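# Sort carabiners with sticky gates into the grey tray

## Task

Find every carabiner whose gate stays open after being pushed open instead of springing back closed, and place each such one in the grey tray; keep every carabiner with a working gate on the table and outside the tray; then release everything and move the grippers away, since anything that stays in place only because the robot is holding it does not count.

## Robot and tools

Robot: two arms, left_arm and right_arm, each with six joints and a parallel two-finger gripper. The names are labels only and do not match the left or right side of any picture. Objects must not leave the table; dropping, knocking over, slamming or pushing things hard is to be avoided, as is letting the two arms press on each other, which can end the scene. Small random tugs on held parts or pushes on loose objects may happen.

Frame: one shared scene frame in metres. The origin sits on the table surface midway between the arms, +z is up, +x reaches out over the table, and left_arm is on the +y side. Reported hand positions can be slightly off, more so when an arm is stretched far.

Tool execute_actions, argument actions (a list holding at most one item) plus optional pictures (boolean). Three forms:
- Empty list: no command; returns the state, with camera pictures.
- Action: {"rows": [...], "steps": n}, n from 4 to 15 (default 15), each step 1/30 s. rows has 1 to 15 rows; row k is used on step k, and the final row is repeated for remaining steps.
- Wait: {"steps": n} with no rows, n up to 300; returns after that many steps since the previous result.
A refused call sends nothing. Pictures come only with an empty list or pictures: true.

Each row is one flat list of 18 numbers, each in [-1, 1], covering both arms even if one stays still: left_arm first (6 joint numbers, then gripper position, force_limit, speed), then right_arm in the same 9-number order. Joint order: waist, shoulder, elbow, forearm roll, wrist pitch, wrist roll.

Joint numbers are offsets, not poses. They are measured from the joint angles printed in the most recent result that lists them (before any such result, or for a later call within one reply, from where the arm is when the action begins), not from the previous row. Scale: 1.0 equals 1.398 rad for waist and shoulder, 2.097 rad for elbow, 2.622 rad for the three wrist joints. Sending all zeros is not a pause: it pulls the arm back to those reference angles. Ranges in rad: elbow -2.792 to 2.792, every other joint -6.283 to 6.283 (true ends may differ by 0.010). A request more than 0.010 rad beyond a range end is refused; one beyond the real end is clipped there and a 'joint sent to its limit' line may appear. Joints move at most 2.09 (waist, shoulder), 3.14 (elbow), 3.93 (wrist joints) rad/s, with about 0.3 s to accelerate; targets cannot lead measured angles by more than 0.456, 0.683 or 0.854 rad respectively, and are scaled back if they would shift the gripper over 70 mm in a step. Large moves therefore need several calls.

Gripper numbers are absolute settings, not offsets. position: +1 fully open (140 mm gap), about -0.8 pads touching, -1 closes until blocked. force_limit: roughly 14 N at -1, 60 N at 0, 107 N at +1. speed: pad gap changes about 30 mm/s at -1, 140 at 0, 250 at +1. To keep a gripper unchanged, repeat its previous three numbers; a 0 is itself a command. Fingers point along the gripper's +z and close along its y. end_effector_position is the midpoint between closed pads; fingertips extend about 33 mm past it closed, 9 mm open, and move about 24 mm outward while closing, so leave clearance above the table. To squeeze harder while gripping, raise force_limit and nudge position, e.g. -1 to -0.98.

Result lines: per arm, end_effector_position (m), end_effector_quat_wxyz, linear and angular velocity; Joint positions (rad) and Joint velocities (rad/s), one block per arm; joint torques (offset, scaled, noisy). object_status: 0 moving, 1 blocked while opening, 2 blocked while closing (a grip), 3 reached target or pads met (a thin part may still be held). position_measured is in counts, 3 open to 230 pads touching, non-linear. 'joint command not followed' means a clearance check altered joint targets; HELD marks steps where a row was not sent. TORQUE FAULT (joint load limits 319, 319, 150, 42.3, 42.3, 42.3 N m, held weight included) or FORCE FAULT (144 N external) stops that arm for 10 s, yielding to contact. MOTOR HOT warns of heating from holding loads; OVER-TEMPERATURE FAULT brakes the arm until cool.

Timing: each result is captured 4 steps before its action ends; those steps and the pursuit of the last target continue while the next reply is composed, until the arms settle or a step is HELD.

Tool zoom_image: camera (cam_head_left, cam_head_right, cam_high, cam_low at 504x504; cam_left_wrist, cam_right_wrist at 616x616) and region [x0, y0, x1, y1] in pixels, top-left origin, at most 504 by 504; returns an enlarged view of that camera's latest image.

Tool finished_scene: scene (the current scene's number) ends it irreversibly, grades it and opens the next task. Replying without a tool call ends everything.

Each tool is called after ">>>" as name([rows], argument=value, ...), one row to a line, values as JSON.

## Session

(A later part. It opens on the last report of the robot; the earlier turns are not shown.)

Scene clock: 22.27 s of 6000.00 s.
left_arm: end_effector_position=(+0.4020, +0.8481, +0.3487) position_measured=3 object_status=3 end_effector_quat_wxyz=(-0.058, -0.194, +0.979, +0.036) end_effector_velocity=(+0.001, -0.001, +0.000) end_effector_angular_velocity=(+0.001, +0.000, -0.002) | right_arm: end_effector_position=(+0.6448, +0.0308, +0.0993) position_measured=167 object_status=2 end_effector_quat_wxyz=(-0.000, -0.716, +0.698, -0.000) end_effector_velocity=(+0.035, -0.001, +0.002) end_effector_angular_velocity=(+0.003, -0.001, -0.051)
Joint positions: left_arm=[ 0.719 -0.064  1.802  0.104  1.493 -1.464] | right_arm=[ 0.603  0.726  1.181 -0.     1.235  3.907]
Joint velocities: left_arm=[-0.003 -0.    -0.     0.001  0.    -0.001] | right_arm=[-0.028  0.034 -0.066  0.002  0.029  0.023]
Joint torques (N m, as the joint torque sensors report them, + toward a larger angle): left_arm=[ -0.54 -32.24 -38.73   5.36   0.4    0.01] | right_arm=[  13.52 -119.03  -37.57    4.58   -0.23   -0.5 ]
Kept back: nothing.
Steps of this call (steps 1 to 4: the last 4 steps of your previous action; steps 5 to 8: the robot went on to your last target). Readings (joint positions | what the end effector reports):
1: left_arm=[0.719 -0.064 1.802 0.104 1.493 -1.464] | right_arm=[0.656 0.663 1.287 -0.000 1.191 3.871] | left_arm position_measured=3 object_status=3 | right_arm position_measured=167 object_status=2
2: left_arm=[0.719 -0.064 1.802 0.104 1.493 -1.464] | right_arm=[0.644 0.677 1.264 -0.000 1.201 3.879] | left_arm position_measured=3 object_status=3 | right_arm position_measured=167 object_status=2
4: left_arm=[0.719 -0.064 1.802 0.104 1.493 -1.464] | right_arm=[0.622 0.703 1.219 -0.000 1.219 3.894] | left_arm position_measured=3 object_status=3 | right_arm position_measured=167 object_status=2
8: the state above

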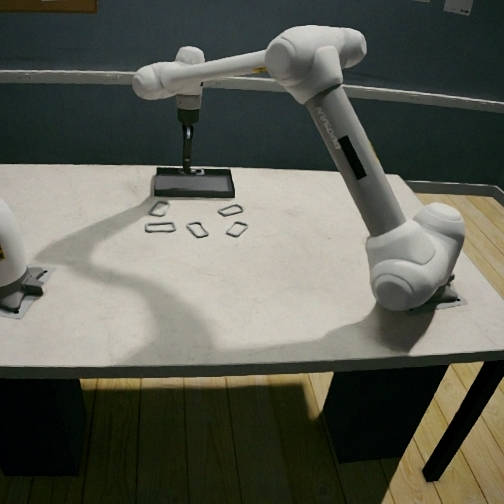

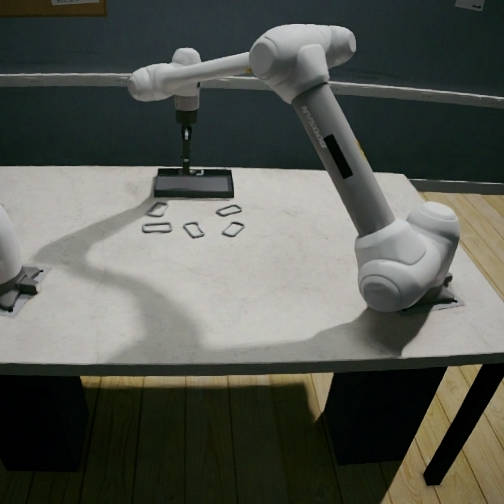

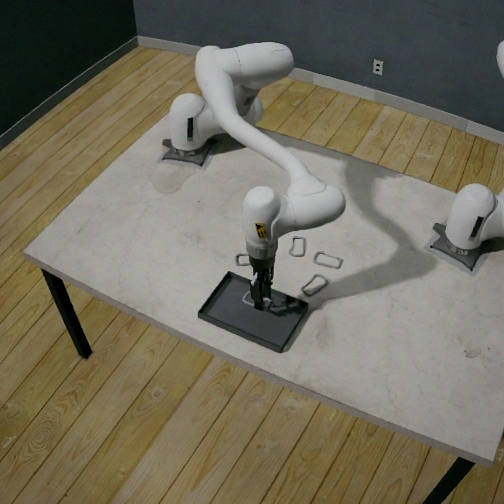

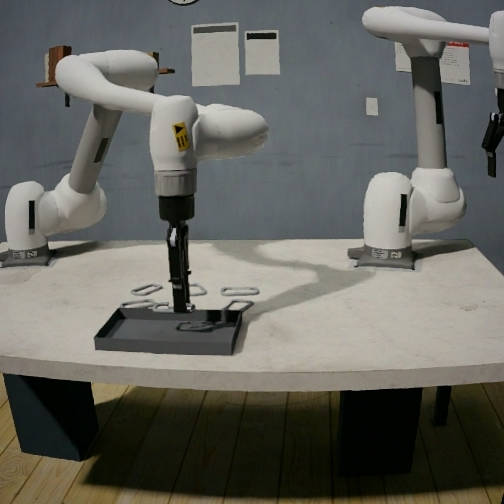

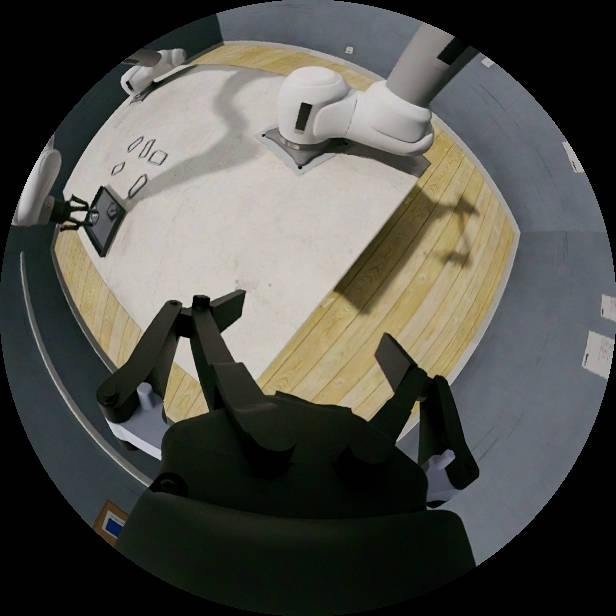

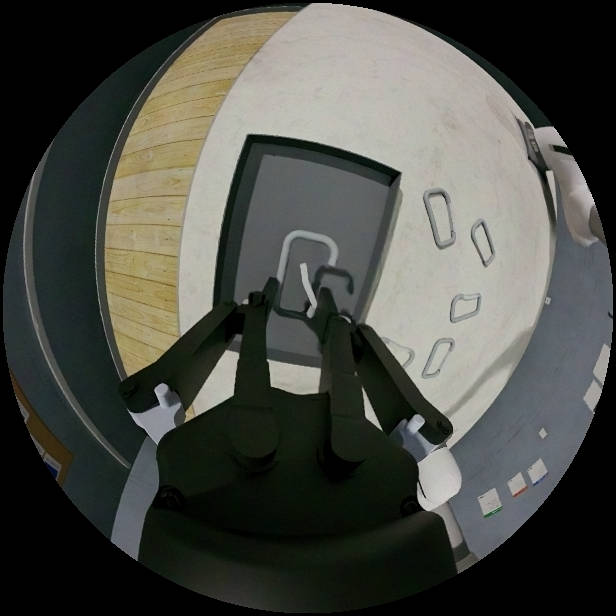

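>>> execute_actions([
  {"rows":[[0,0,0,0,0,0,1,0,0,0,0.0186,0.0186,0,-0.0248,0,-1,0.2,0]],"steps":13},
])

>>> execute_actions([
  {"rows":[[0,0,0,0,0,0,1,0,0,0,0,0,0,0,0,0.03,0,0.3],[0,0,0,0,0,0,1,0,0,0,0,0,0,0,0,0.03,0,0.3],[0,0,0,0,0,0,1,0,0,0,0,0,0,0,0,0.03,0,0.3],[0,0,0,0,0,0,1,0,0,0,0,0,0,0,0,0.03,0,0.3],[0,0,0,0,0,0,1,0,0,0,0,0,0,0,0,0.03,0,0.3],[0,0,0,0,0,0,1,0,0,0,0,0,0,0,0,0.03,0,0.3],[0,0,0,0,0,0,1,0,0,0,-0.022,-0.022,0,0.029,0,0.03,0,0.3]],"steps":15},
], pictures=true)

Scene clock: 22.87 s of 6000.00 s.
left_arm: end_effector_position=(+0.4020, +0.8481, +0.3487) position_measured=3 object_status=3 end_effector_quat_wxyz=(-0.058, -0.194, +0.979, +0.036) end_effector_velocity=(+0.000, -0.001, +0.001) end_effector_angular_velocity=(+0.001, -0.002, -0.001) | right_arm: end_effector_position=(+0.6443, +0.0298, +0.0559) position_measured=167 object_status=2 end_effector_quat_wxyz=(-0.000, -0.716, +0.698, -0.000) end_effector_velocity=(-0.003, +0.000, -0.017) end_effector_angular_velocity=(+0.001, -0.001, +0.004)
Joint positions: left_arm=[ 0.719 -0.064  1.802  0.104  1.493 -1.464] | right_arm=[ 0.602  0.751  1.219 -0.     1.172  3.907]
Joint velocities: left_arm=[-0.001 -0.002  0.    -0.    -0.     0.   ] | right_arm=[ 0.002  0.008  0.018 -0.    -0.028 -0.002]
Joint torques (N m, as the joint torque sensors report them, + toward a larger angle): left_arm=[ -0.58 -32.56 -38.91   5.44   0.34   0.02] | right_arm=[   3.83 -113.37  -37.82    4.31   -0.01   -0.19]
Steps of this call (steps 1 to 9: the robot went on to your last target; steps 10 to 18: the first 9 steps of this action). Readings (joint positions | what the end effector reports):
10: left_arm=[0.719 -0.064 1.802 0.104 1.493 -1.464] | right_arm=[0.601 0.728 1.177 -0.000 1.237 3.909] | left_arm position_measured=3 object_status=3 | right_arm position_measured=167 object_status=2
11: left_arm=[0.719 -0.064 1.802 0.104 1.493 -1.464] | right_arm=[0.601 0.730 1.180 -0.000 1.230 3.909] | left_arm position_measured=3 object_status=3 | right_arm position_measured=167 object_status=2
13: left_arm=[0.719 -0.064 1.802 0.104 1.493 -1.464] | right_arm=[0.601 0.743 1.204 -0.000 1.197 3.909] | left_arm position_measured=3 object_status=3 | right_arm position_measured=167 object_status=2
17: left_arm=[0.719 -0.064 1.802 0.104 1.493 -1.464] | right_arm=[0.602 0.751 1.218 -0.000 1.173 3.908] | left_arm position_measured=3 object_status=3 | right_arm position_measured=167 object_status=2
18: the state above

Scene clock: 23.37 s of 6000.00 s.
left_arm: end_effector_position=(+0.4020, +0.8481, +0.3487) position_measured=3 object_status=3 end_effector_quat_wxyz=(-0.058, -0.194, +0.979, +0.036) end_effector_velocity=(+0.000, -0.001, -0.000) end_effector_angular_velocity=(-0.001, -0.000, -0.002) | right_arm: end_effector_position=(+0.6454, +0.0313, +0.0961) position_measured=126 object_status=0 end_effector_quat_wxyz=(+0.001, -0.716, +0.698, -0.000) end_effector_velocity=(-0.002, -0.002, +0.223) end_effector_angular_velocity=(-0.001, +0.001, +0.000)
Joint positions: left_arm=[ 0.719 -0.064  1.802  0.104  1.493 -1.464] | right_arm=[ 0.603  0.728  1.184 -0.     1.228  3.907]
Joint velocities: left_arm=[-0.001  0.     0.    -0.001  0.     0.001] | right_arm=[ 0.    -0.134 -0.184  0.     0.319 -0.   ]
Joint torques (N m, as the joint torque sensors report them, + toward a larger angle): left_arm=[  0.3  -32.53 -39.22   5.39   0.3   -0.02] | right_arm=[  0.15 -52.39 -11.16   1.84   0.24  -0.23]
Steps of this call (steps 1 to 4: the last 4 steps of your previous action; steps 5 to 15: the first 11 steps of this action, its rows measured from where the robot was after step 4). Readings (joint positions | what the end effector reports):
4: left_arm=[0.719 -0.064 1.802 0.104 1.493 -1.464] | right_arm=[0.603 0.752 1.220 -0.000 1.170 3.907] | left_arm position_measured=3 object_status=3 | right_arm position_measured=167 object_status=2
5: left_arm=[0.719 -0.064 1.802 0.104 1.493 -1.464] | right_arm=[0.603 0.752 1.220 -0.000 1.170 3.907] | left_arm position_measured=3 object_status=3 | right_arm position_measured=167 object_status=0
6: left_arm=[0.719 -0.064 1.802 0.104 1.493 -1.464] | right_arm=[0.603 0.752 1.220 -0.000 1.170 3.907] | left_arm position_measured=3 object_status=3 | right_arm position_measured=167 object_status=0
8: left_arm=[0.719 -0.064 1.802 0.104 1.493 -1.464] | right_arm=[0.603 0.752 1.220 -0.000 1.170 3.907] | left_arm position_measured=3 object_status=3 | right_arm position_measured=146 object_status=0
12: left_arm=[0.719 -0.064 1.802 0.104 1.493 -1.464] | right_arm=[0.603 0.750 1.217 -0.000 1.177 3.907] | left_arm position_measured=3 object_status=3 | right_arm position_measured=126 object_status=0
15: the state above

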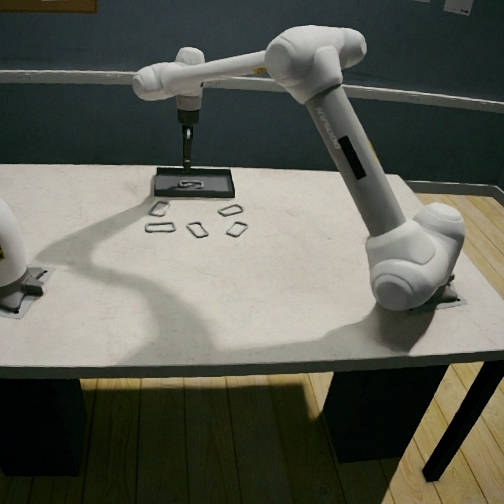

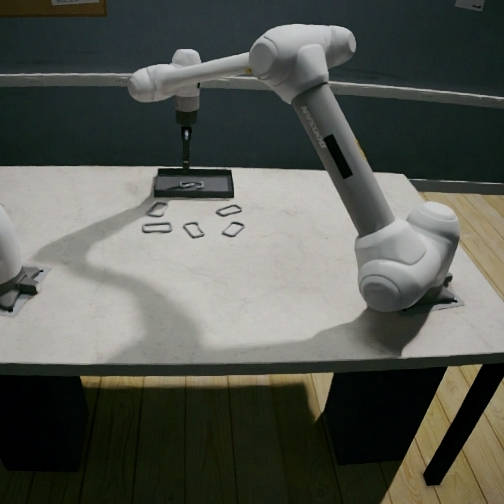

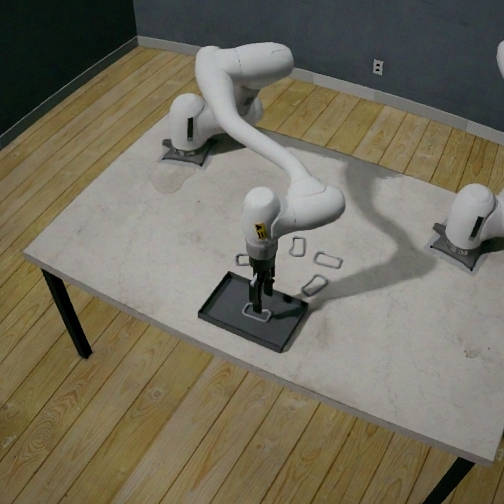

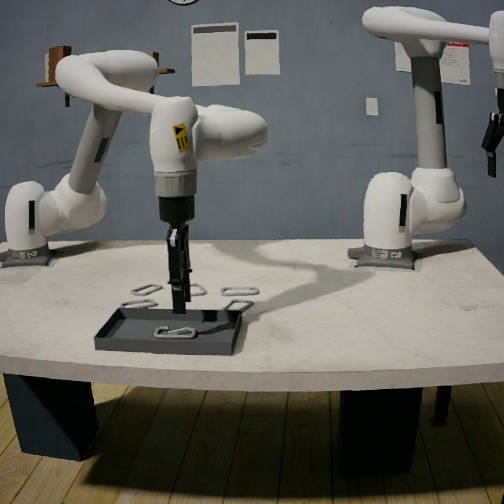

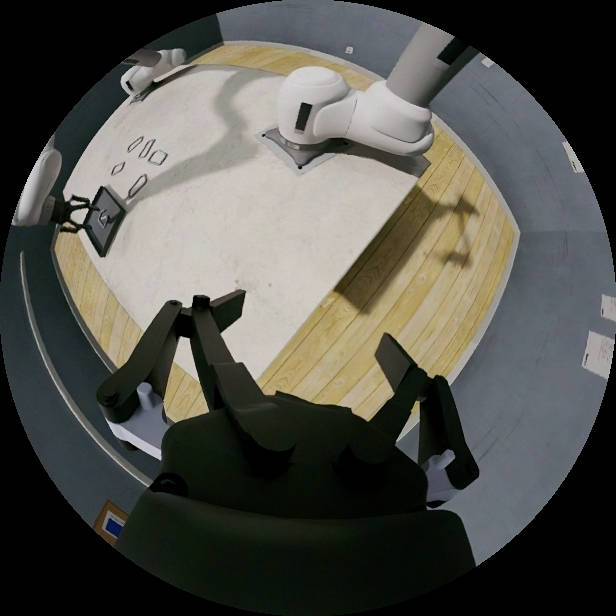

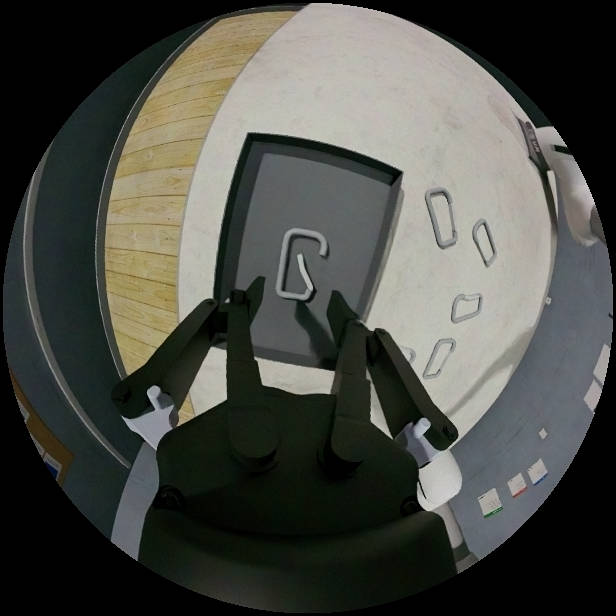

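>>> execute_actions([
  {"rows":[[0,0,0,0,0,0,1,0,0,0.0163,-0.241,0.2904,0,-0.103,-0.142,0.03,0,0.3]],"steps":15},
])

>>> execute_actions([
  {"steps":12},
], pictures=true)

>>> zoom_image(camera="cam_right_wrist", region=[200, 180, 420, 400])

Scene clock: 23.97 s of 6000.00 s.
left_arm: end_effector_position=(+0.4020, +0.8481, +0.3487) position_measured=3 object_status=3 end_effector_quat_wxyz=(-0.058, -0.194, +0.979, +0.036) end_effector_velocity=(+0.000, +0.000, -0.001) end_effector_angular_velocity=(-0.001, +0.002, -0.001) | right_arm: end_effector_position=(+0.5615, -0.0406, +0.0949) position_measured=126 object_status=3 end_effector_quat_wxyz=(-0.001, +0.780, -0.626, +0.000) end_effector_velocity=(-0.288, -0.255, -0.054) end_effector_angular_velocity=(-0.004, +0.003, +0.607)
Joint positions: left_arm=[ 0.719 -0.064  1.802  0.104  1.493 -1.464] | right_arm=[ 0.614  0.561  1.474 -0.     1.106  3.726]
Joint velocities: left_arm=[ 0.001  0.002 -0.     0.     0.     0.001] | right_arm=[ 0.035 -0.513  0.959  0.    -0.442 -0.572]
Joint torques (N m, as the joint torque sensors report them, + toward a larger angle): left_arm=[ -0.2  -31.71 -39.09   5.46   0.43   0.04] | right_arm=[  1.82 -91.73 -35.23   3.89  -0.16  -0.29]
Steps of this call (steps 1 to 4: the last 4 steps of your previous action; steps 5 to 7: the robot went on to your last target; steps 8 to 18: the first 11 steps of this action). Readings (joint positions | what the end effector reports):
8: left_arm=[0.719 -0.064 1.802 0.104 1.493 -1.464] | right_arm=[0.603 0.721 1.174 -0.000 1.246 3.907] | left_arm position_measured=3 object_status=3 | right_arm position_measured=126 object_status=3
9: left_arm=[0.719 -0.064 1.802 0.104 1.493 -1.464] | right_arm=[0.603 0.718 1.180 -0.000 1.243 3.903] | left_arm position_measured=3 object_status=3 | right_arm position_measured=126 object_status=3
11: left_arm=[0.719 -0.064 1.802 0.104 1.493 -1.464] | right_arm=[0.604 0.694 1.224 -0.000 1.221 3.875] | left_arm position_measured=3 object_status=3 | right_arm position_measured=126 object_status=3
15: left_arm=[0.719 -0.064 1.802 0.104 1.493 -1.464] | right_arm=[0.610 0.614 1.374 -0.000 1.152 3.786] | left_arm position_measured=3 object_status=3 | right_arm position_measured=126 object_status=3
18: the state above

Scene clock: 24.37 s of 6000.00 s.
left_arm: end_effector_position=(+0.4020, +0.8481, +0.3487) position_measured=3 object_status=3 end_effector_quat_wxyz=(-0.058, -0.194, +0.979, +0.036) end_effector_velocity=(-0.001, +0.000, +0.001) end_effector_angular_velocity=(+0.001, -0.002, +0.002) | right_arm: end_effector_position=(+0.4627, -0.1312, +0.0724) position_measured=126 object_status=3 end_effector_quat_wxyz=(+0.000, +0.838, -0.546, +0.000) end_effector_velocity=(-0.045, -0.043, -0.011) end_effector_angular_velocity=(+0.003, -0.003, +0.089)
Joint positions: left_arm=[ 0.719 -0.064  1.802  0.104  1.493 -1.464] | right_arm=[ 0.625  0.395  1.785 -0.     0.962  3.54 ]
Joint velocities: left_arm=[ 0.001 -0.002 -0.    -0.     0.    -0.002] | right_arm=[ 0.005 -0.076  0.139  0.    -0.068 -0.084]
Joint torques (N m, as the joint torque sensors report them, + toward a larger angle): left_arm=[ -0.3  -32.44 -39.18   5.45   0.34  -0.01] | right_arm=[ -0.08 -64.39 -39.94   4.55  -0.67   0.02]
Kept back: nothing.
Steps of this call (steps 1 to 4: the last 4 steps of your previous action; steps 5 to 12: the robot went on to your last target). Readings (joint positions | what the end effector reports):
1: left_arm=[0.719 -0.064 1.802 0.104 1.493 -1.464] | right_arm=[0.615 0.544 1.506 -0.000 1.091 3.707] | left_arm position_measured=3 object_status=3 | right_arm position_measured=126 object_status=3
2: left_arm=[0.719 -0.064 1.802 0.104 1.493 -1.464] | right_arm=[0.616 0.527 1.538 -0.000 1.076 3.688] | left_arm position_measured=3 object_status=3 | right_arm position_measured=126 object_status=3
4: left_arm=[0.719 -0.064 1.802 0.104 1.493 -1.464] | right_arm=[0.618 0.493 1.600 -0.000 1.047 3.650] | left_arm position_measured=3 object_status=3 | right_arm position_measured=126 object_status=3
8: left_arm=[0.719 -0.064 1.802 0.104 1.493 -1.464] | right_arm=[0.623 0.429 1.720 -0.000 0.992 3.579] | left_arm position_measured=3 object_status=3 | right_arm position_measured=126 object_status=3
12: the state above

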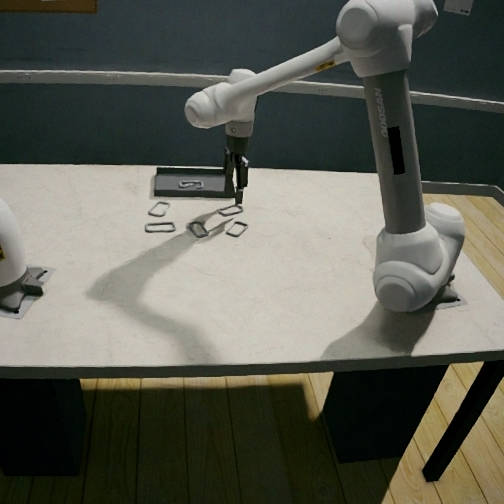

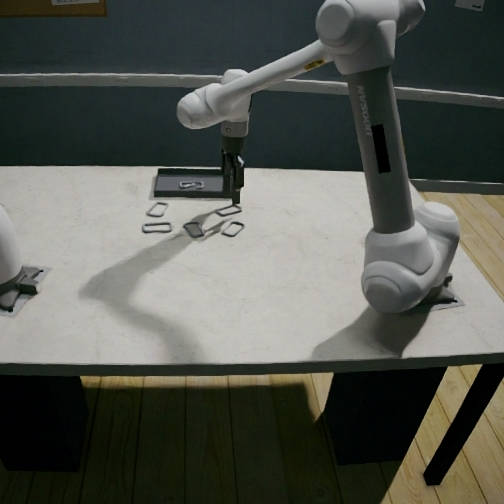

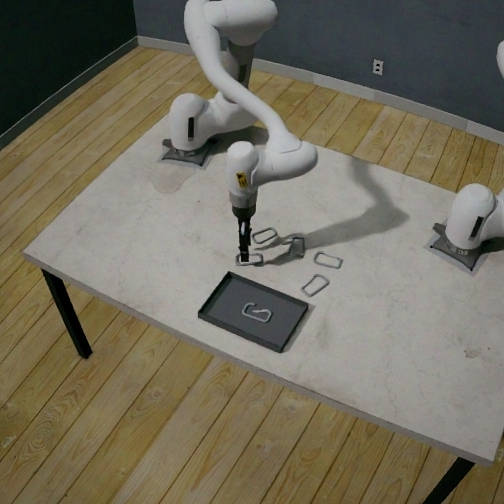

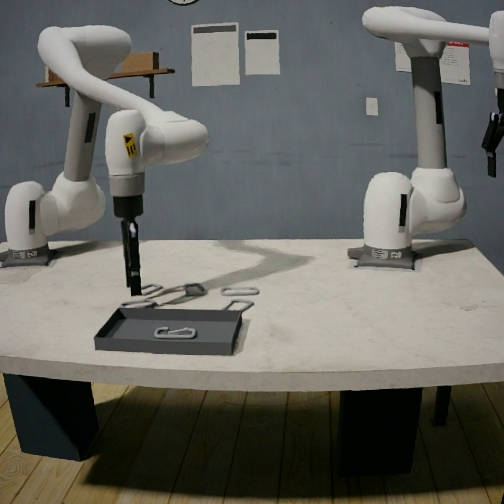

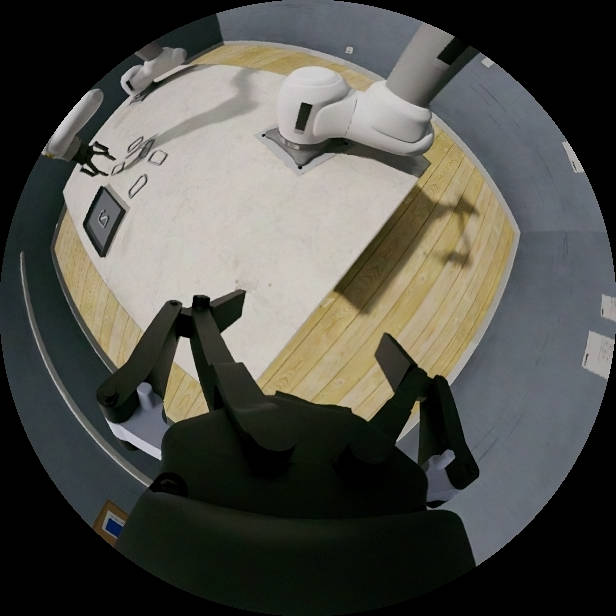

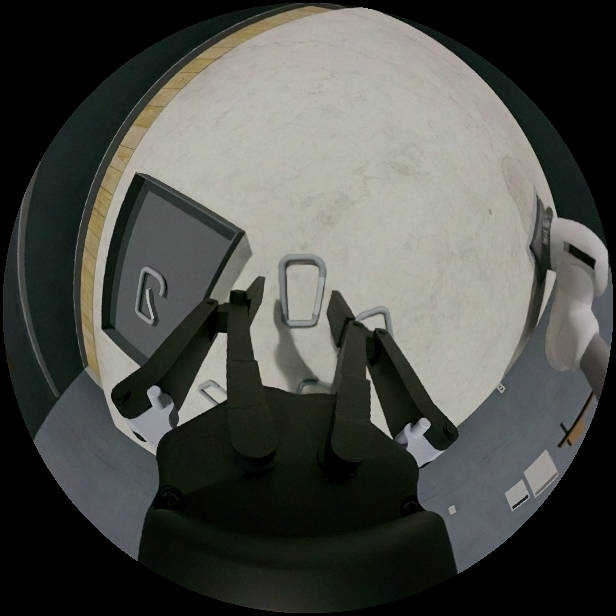

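Region (200, 180, 420, 400) of cam_right_wrist's 616x616 image, scaled by 2.291, with more detail than that image has.

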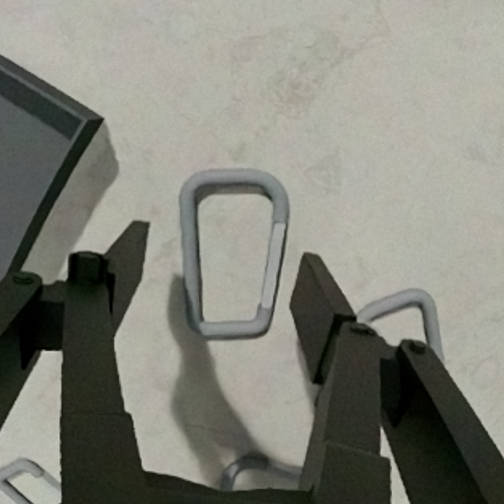

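>>> execute_actions([
  {"rows":[[0,0,0,0,0,0,1,0,0,0.0135,-0.0008,0.0008,0,0,-0.0637,0.03,0,0.3],[0,0,0,0,0,0,1,0,0,0.0135,-0.0008,0.0008,0,0,-0.0637,0.03,0,0.3],[0,0,0,0,0,0,1,0,0,0.0135,-0.0008,0.0008,0,0,-0.0637,0.03,0,0.3],[0,0,0,0,0,0,1,0,0,0.0135,-0.0008,0.0008,0,0,-0.0637,0.03,0,0.3],[0,0,0,0,0,0,1,0,0,0.0135,-0.0008,0.0008,0,0,-0.0637,0.03,0,0.3],[0,0,0,0,0,0,1,0,0,0.0135,-0.0008,0.0008,0,0,-0.0637,0.03,0,0.3],[0,0,0,0,0,0,1,0,0,0.0135,0.022,0.0127,0,-0.0219,-0.0637,0.03,0,0.3]],"steps":15},
])

>>> execute_actions([
  {"rows":[[0,0,0,0,0,0,1,0,0,0,0,0,0,0,0,-0.33,-0.3,0]],"steps":15},
], pictures=true)

>>> zoom_image(camera="cam_right_wrist", region=[200, 180, 420, 400])

>>> execute_actions([
  {"rows":[[0,0,0,0,0,0,1,0,0,0,0,0,0,0,0,0.03,0,0.3]],"steps":15},
], pictures=true)

>>> zoom_image(camera="cam_right_wrist", region=[200, 180, 420, 400])

Scene clock: 25.20 s of 6000.00 s.
left_arm: end_effector_position=(+0.4020, +0.8481, +0.3487) position_measured=3 object_status=3 end_effector_quat_wxyz=(-0.058, -0.194, +0.979, +0.036) end_effector_velocity=(+0.000, -0.000, -0.000) end_effector_angular_velocity=(-0.001, -0.000, -0.001) | right_arm: end_effector_position=(+0.4516, -0.1241, +0.0459) position_measured=126 object_status=3 end_effector_quat_wxyz=(+0.001, +0.884, -0.467, -0.000) end_effector_velocity=(-0.002, +0.002, -0.126) end_effector_angular_velocity=(+0.004, -0.004, +0.040)
Joint positions: left_arm=[ 0.719 -0.064  1.802  0.104  1.493 -1.464] | right_arm=[ 0.644  0.419  1.807 -0.     0.917  3.375]
Joint velocities: left_arm=[-0.001  0.     0.    -0.001 -0.    -0.   ] | right_arm=[ 0.004  0.125  0.089 -0.    -0.22  -0.036]
Joint torques (N m, as the joint torque sensors report them, + toward a larger angle): left_arm=[ -0.35 -32.27 -39.28   5.42   0.42   0.01] | right_arm=[   5.46 -103.24  -40.47    4.31   -0.07   -0.33]
Steps of this call (steps 1 to 14: the robot went on to your last target; steps 15 to 25: the first 11 steps of this action). Readings (joint positions | what the end effector reports):
15: left_arm=[0.719 -0.064 1.802 0.104 1.493 -1.464] | right_arm=[0.625 0.391 1.793 -0.000 0.958 3.535] | left_arm position_measured=3 object_status=3 | right_arm position_measured=126 object_status=3
16: left_arm=[0.719 -0.064 1.802 0.104 1.493 -1.464] | right_arm=[0.626 0.391 1.793 -0.000 0.958 3.528] | left_arm position_measured=3 object_status=3 | right_arm position_measured=126 object_status=3
18: left_arm=[0.719 -0.064 1.802 0.104 1.493 -1.464] | right_arm=[0.632 0.391 1.791 -0.000 0.959 3.473] | left_arm position_measured=3 object_status=3 | right_arm position_measured=126 object_status=3
22: left_arm=[0.719 -0.064 1.802 0.104 1.493 -1.464] | right_arm=[0.643 0.396 1.789 -0.000 0.957 3.382] | left_arm position_measured=3 object_status=3 | right_arm position_measured=126 object_status=3
25: the state above

Scene clock: 25.70 s of 6000.00 s.
left_arm: end_effector_position=(+0.4020, +0.8481, +0.3487) position_measured=3 object_status=3 end_effector_quat_wxyz=(-0.058, -0.194, +0.979, +0.036) end_effector_velocity=(+0.000, -0.000, +0.000) end_effector_angular_velocity=(+0.000, -0.001, -0.001) | right_arm: end_effector_position=(+0.4518, -0.1237, +0.0402) position_measured=171 object_status=0 end_effector_quat_wxyz=(-0.000, +0.885, -0.466, +0.000) end_effector_velocity=(-0.000, -0.000, +0.000) end_effector_angular_velocity=(+0.000, -0.000, +0.000)
Joint positions: left_arm=[ 0.719 -0.064  1.802  0.104  1.493 -1.464] | right_arm=[ 0.644  0.424  1.811 -0.     0.906  3.373]
Joint velocities: left_arm=[-0.001 -0.001  0.    -0.    -0.     0.   ] | right_arm=[ 0.    -0.001  0.    -0.     0.    -0.   ]
Joint torques (N m, as the joint torque sensors report them, + toward a larger angle): left_arm=[ -0.18 -32.07 -39.08   5.47   0.4    0.03] | right_arm=[  1.51 -41.09 -10.11   3.51  -0.22   0.01]
Steps of this call (steps 1 to 4: the last 4 steps of your previous action; steps 5 to 15: the first 11 steps of this action, its rows measured from where the robot was after step 4). Readings (joint positions | what the end effector reports):
4: left_arm=[0.719 -0.064 1.802 0.104 1.493 -1.464] | right_arm=[0.644 0.424 1.811 -0.000 0.906 3.373] | left_arm position_measured=3 object_status=3 | right_arm position_measured=126 object_status=3
5: left_arm=[0.719 -0.064 1.802 0.104 1.493 -1.464] | right_arm=[0.644 0.425 1.811 -0.000 0.906 3.373] | left_arm position_measured=3 object_status=3 | right_arm position_measured=126 object_status=0
6: left_arm=[0.719 -0.064 1.802 0.104 1.493 -1.464] | right_arm=[0.644 0.425 1.811 -0.000 0.905 3.373] | left_arm position_measured=3 object_status=3 | right_arm position_measured=128 object_status=0
8: left_arm=[0.719 -0.064 1.802 0.104 1.493 -1.464] | right_arm=[0.644 0.425 1.811 -0.000 0.906 3.373] | left_arm position_measured=3 object_status=3 | right_arm position_measured=143 object_status=0
12: left_arm=[0.719 -0.064 1.802 0.104 1.493 -1.464] | right_arm=[0.644 0.424 1.811 -0.000 0.906 3.373] | left_arm position_measured=3 object_status=3 | right_arm position_measured=171 object_status=0
15: the state above

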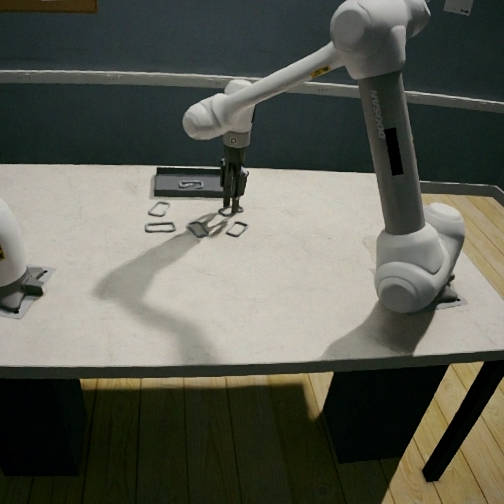

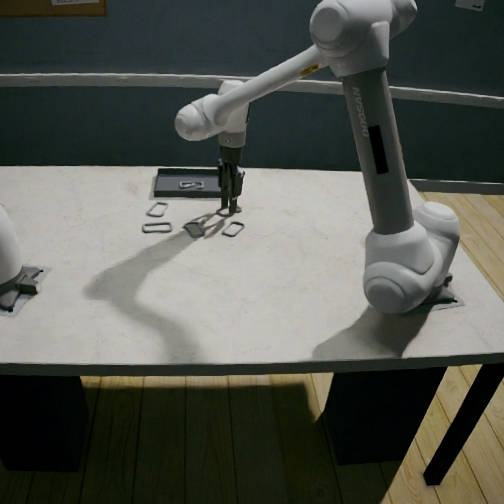

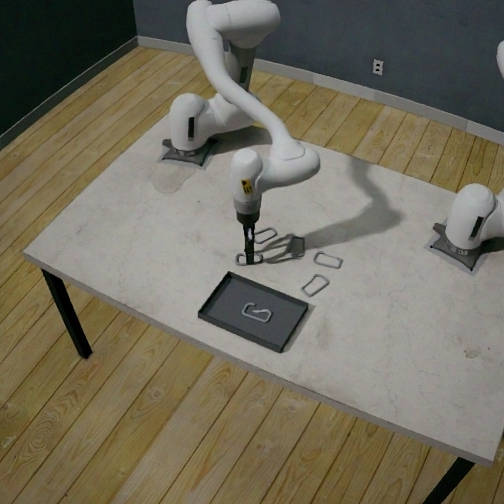

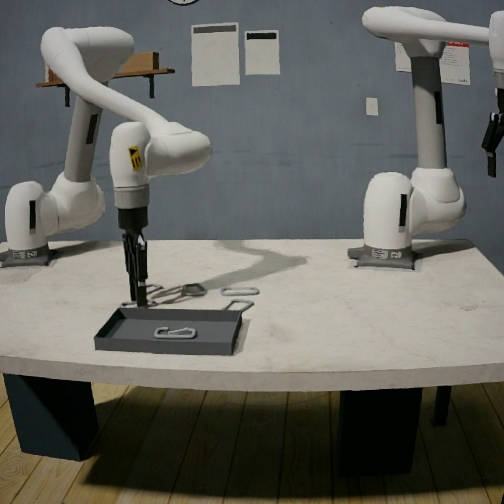

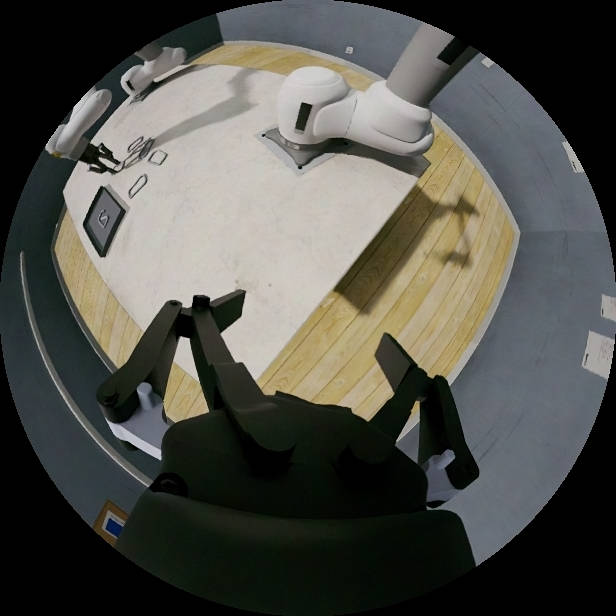

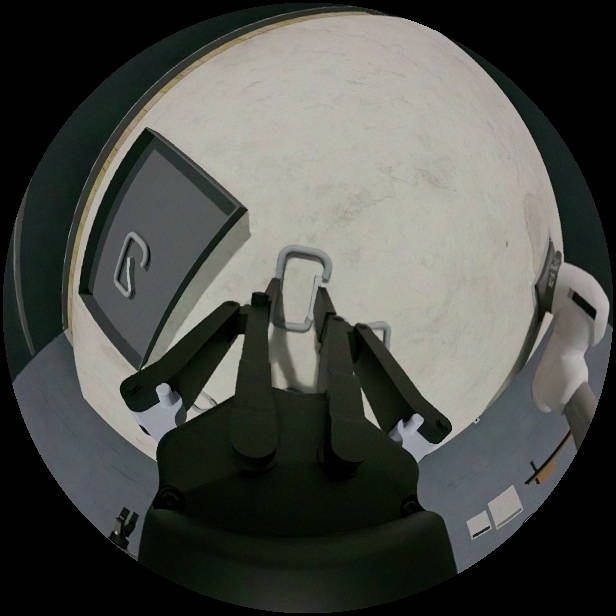

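Region (200, 180, 420, 400) of cam_right_wrist's 616x616 image, scaled by 2.291, with more detail than that image has.

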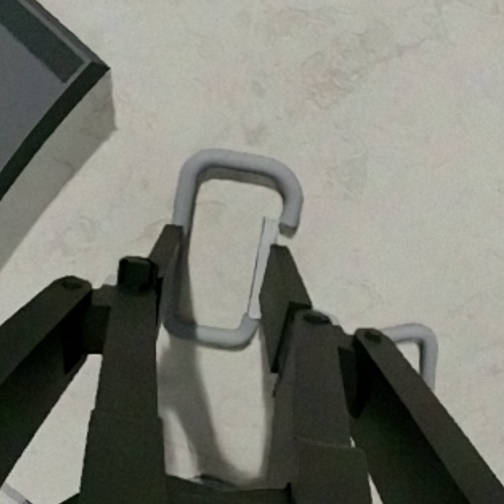

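Scene clock: 26.20 s of 6000.00 s.
left_arm: end_effector_position=(+0.4020, +0.8481, +0.3487) position_measured=3 object_status=3 end_effector_quat_wxyz=(-0.058, -0.194, +0.979, +0.036) end_effector_velocity=(-0.000, +0.000, +0.000) end_effector_angular_velocity=(-0.000, -0.000, +0.003) | right_arm: end_effector_position=(+0.4516, -0.1239, +0.0402) position_measured=126 object_status=0 end_effector_quat_wxyz=(+0.000, +0.885, -0.466, +0.000) end_effector_velocity=(+0.000, +0.000, -0.001) end_effector_angular_velocity=(-0.000, +0.001, -0.000)
Joint positions: left_arm=[ 0.719 -0.064  1.802  0.104  1.493 -1.464] | right_arm=[ 0.644  0.424  1.811 -0.     0.906  3.373]
Joint velocities: left_arm=[ 0.001 -0.     0.    -0.    -0.    -0.002] | right_arm=[-0.     0.001 -0.001  0.001 -0.    -0.   ]
Joint torques (N m, as the joint torque sensors report them, + toward a larger angle): left_arm=[ -0.21 -33.12 -39.15   5.3    0.37  -0.03] | right_arm=[  3.69 -74.11 -31.16   3.52  -0.27  -0.28]
Steps of this call (steps 1 to 4: the last 4 steps of your previous action; steps 5 to 15: the first 11 steps of this action, its rows measured from where the robot was after step 4). Readings (joint positions | what the end effector reports):
4: left_arm=[0.719 -0.064 1.802 0.104 1.493 -1.464] | right_arm=[0.644 0.424 1.811 -0.000 0.906 3.373] | left_arm position_measured=3 object_status=3 | right_arm position_measured=171 object_status=3
5: left_arm=[0.719 -0.064 1.802 0.104 1.493 -1.464] | right_arm=[0.644 0.424 1.811 -0.000 0.906 3.373] | left_arm position_measured=3 object_status=3 | right_arm position_measured=171 object_status=0
6: left_arm=[0.719 -0.064 1.802 0.104 1.493 -1.464] | right_arm=[0.644 0.424 1.811 -0.000 0.906 3.373] | left_arm position_measured=3 object_status=3 | right_arm position_measured=168 object_status=0
8: left_arm=[0.719 -0.064 1.802 0.104 1.493 -1.464] | right_arm=[0.644 0.424 1.812 -0.000 0.906 3.373] | left_arm position_measured=3 object_status=3 | right_arm position_measured=149 object_status=0
12: left_arm=[0.719 -0.064 1.802 0.104 1.493 -1.464] | right_arm=[0.644 0.424 1.811 -0.000 0.906 3.373] | left_arm position_measured=3 object_status=3 | right_arm position_measured=126 object_status=0
15: the state above

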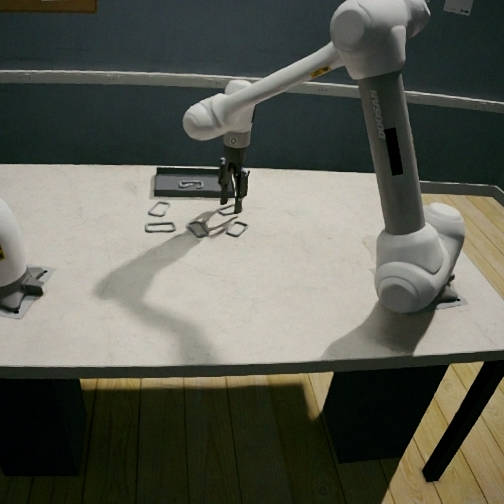

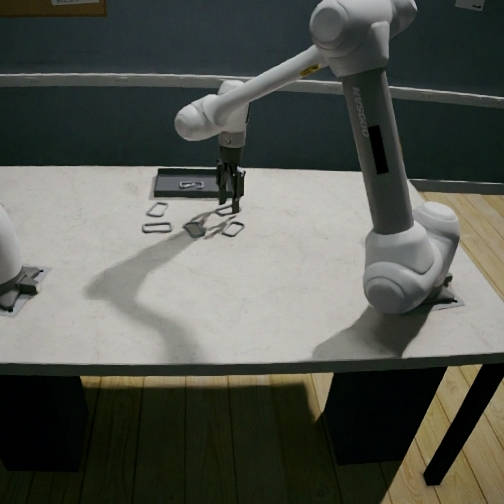

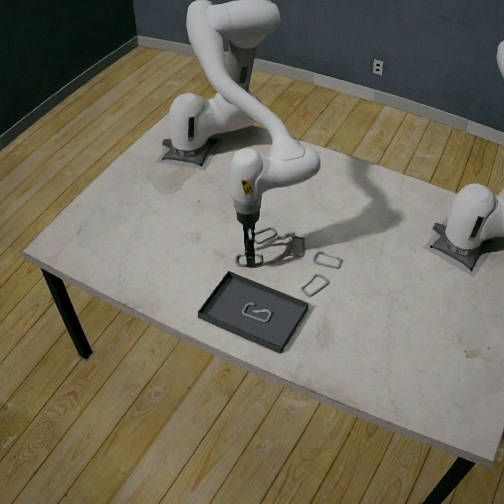

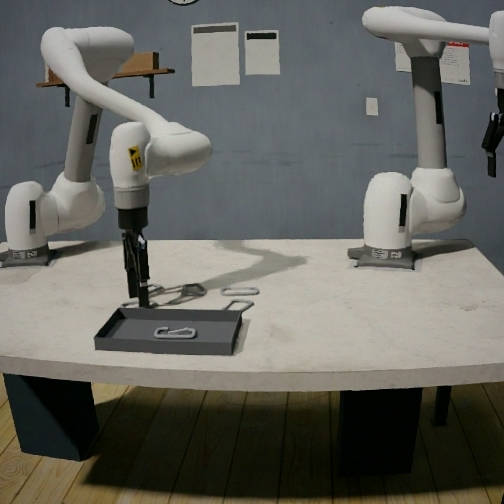

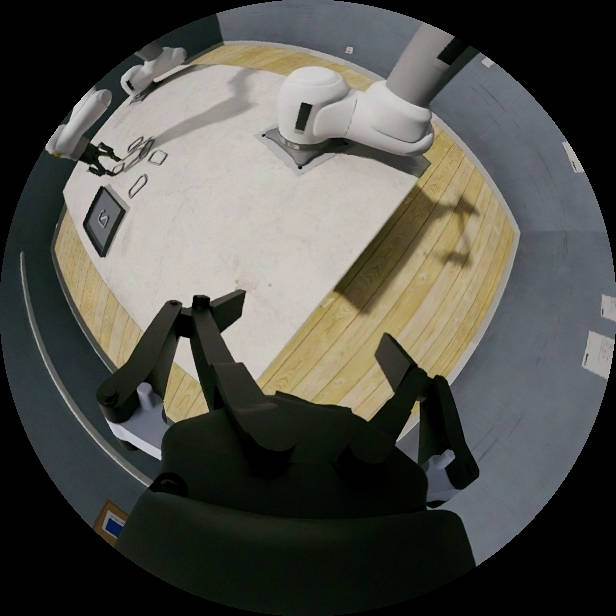

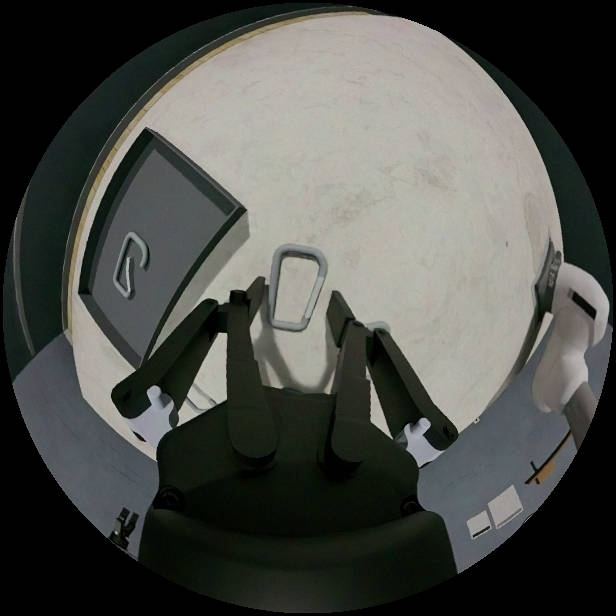

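Region (200, 180, 420, 400) of cam_right_wrist's 616x616 image, scaled by 2.291, with more detail than that image has.

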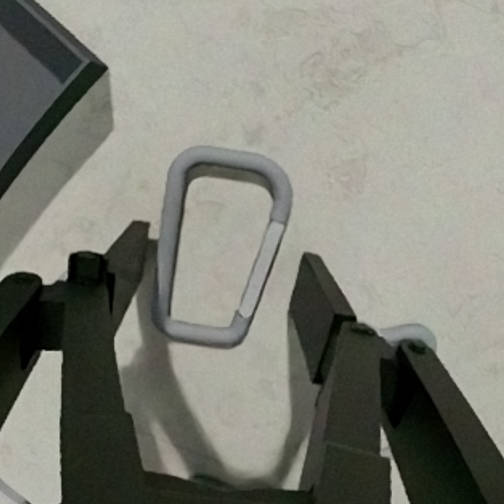

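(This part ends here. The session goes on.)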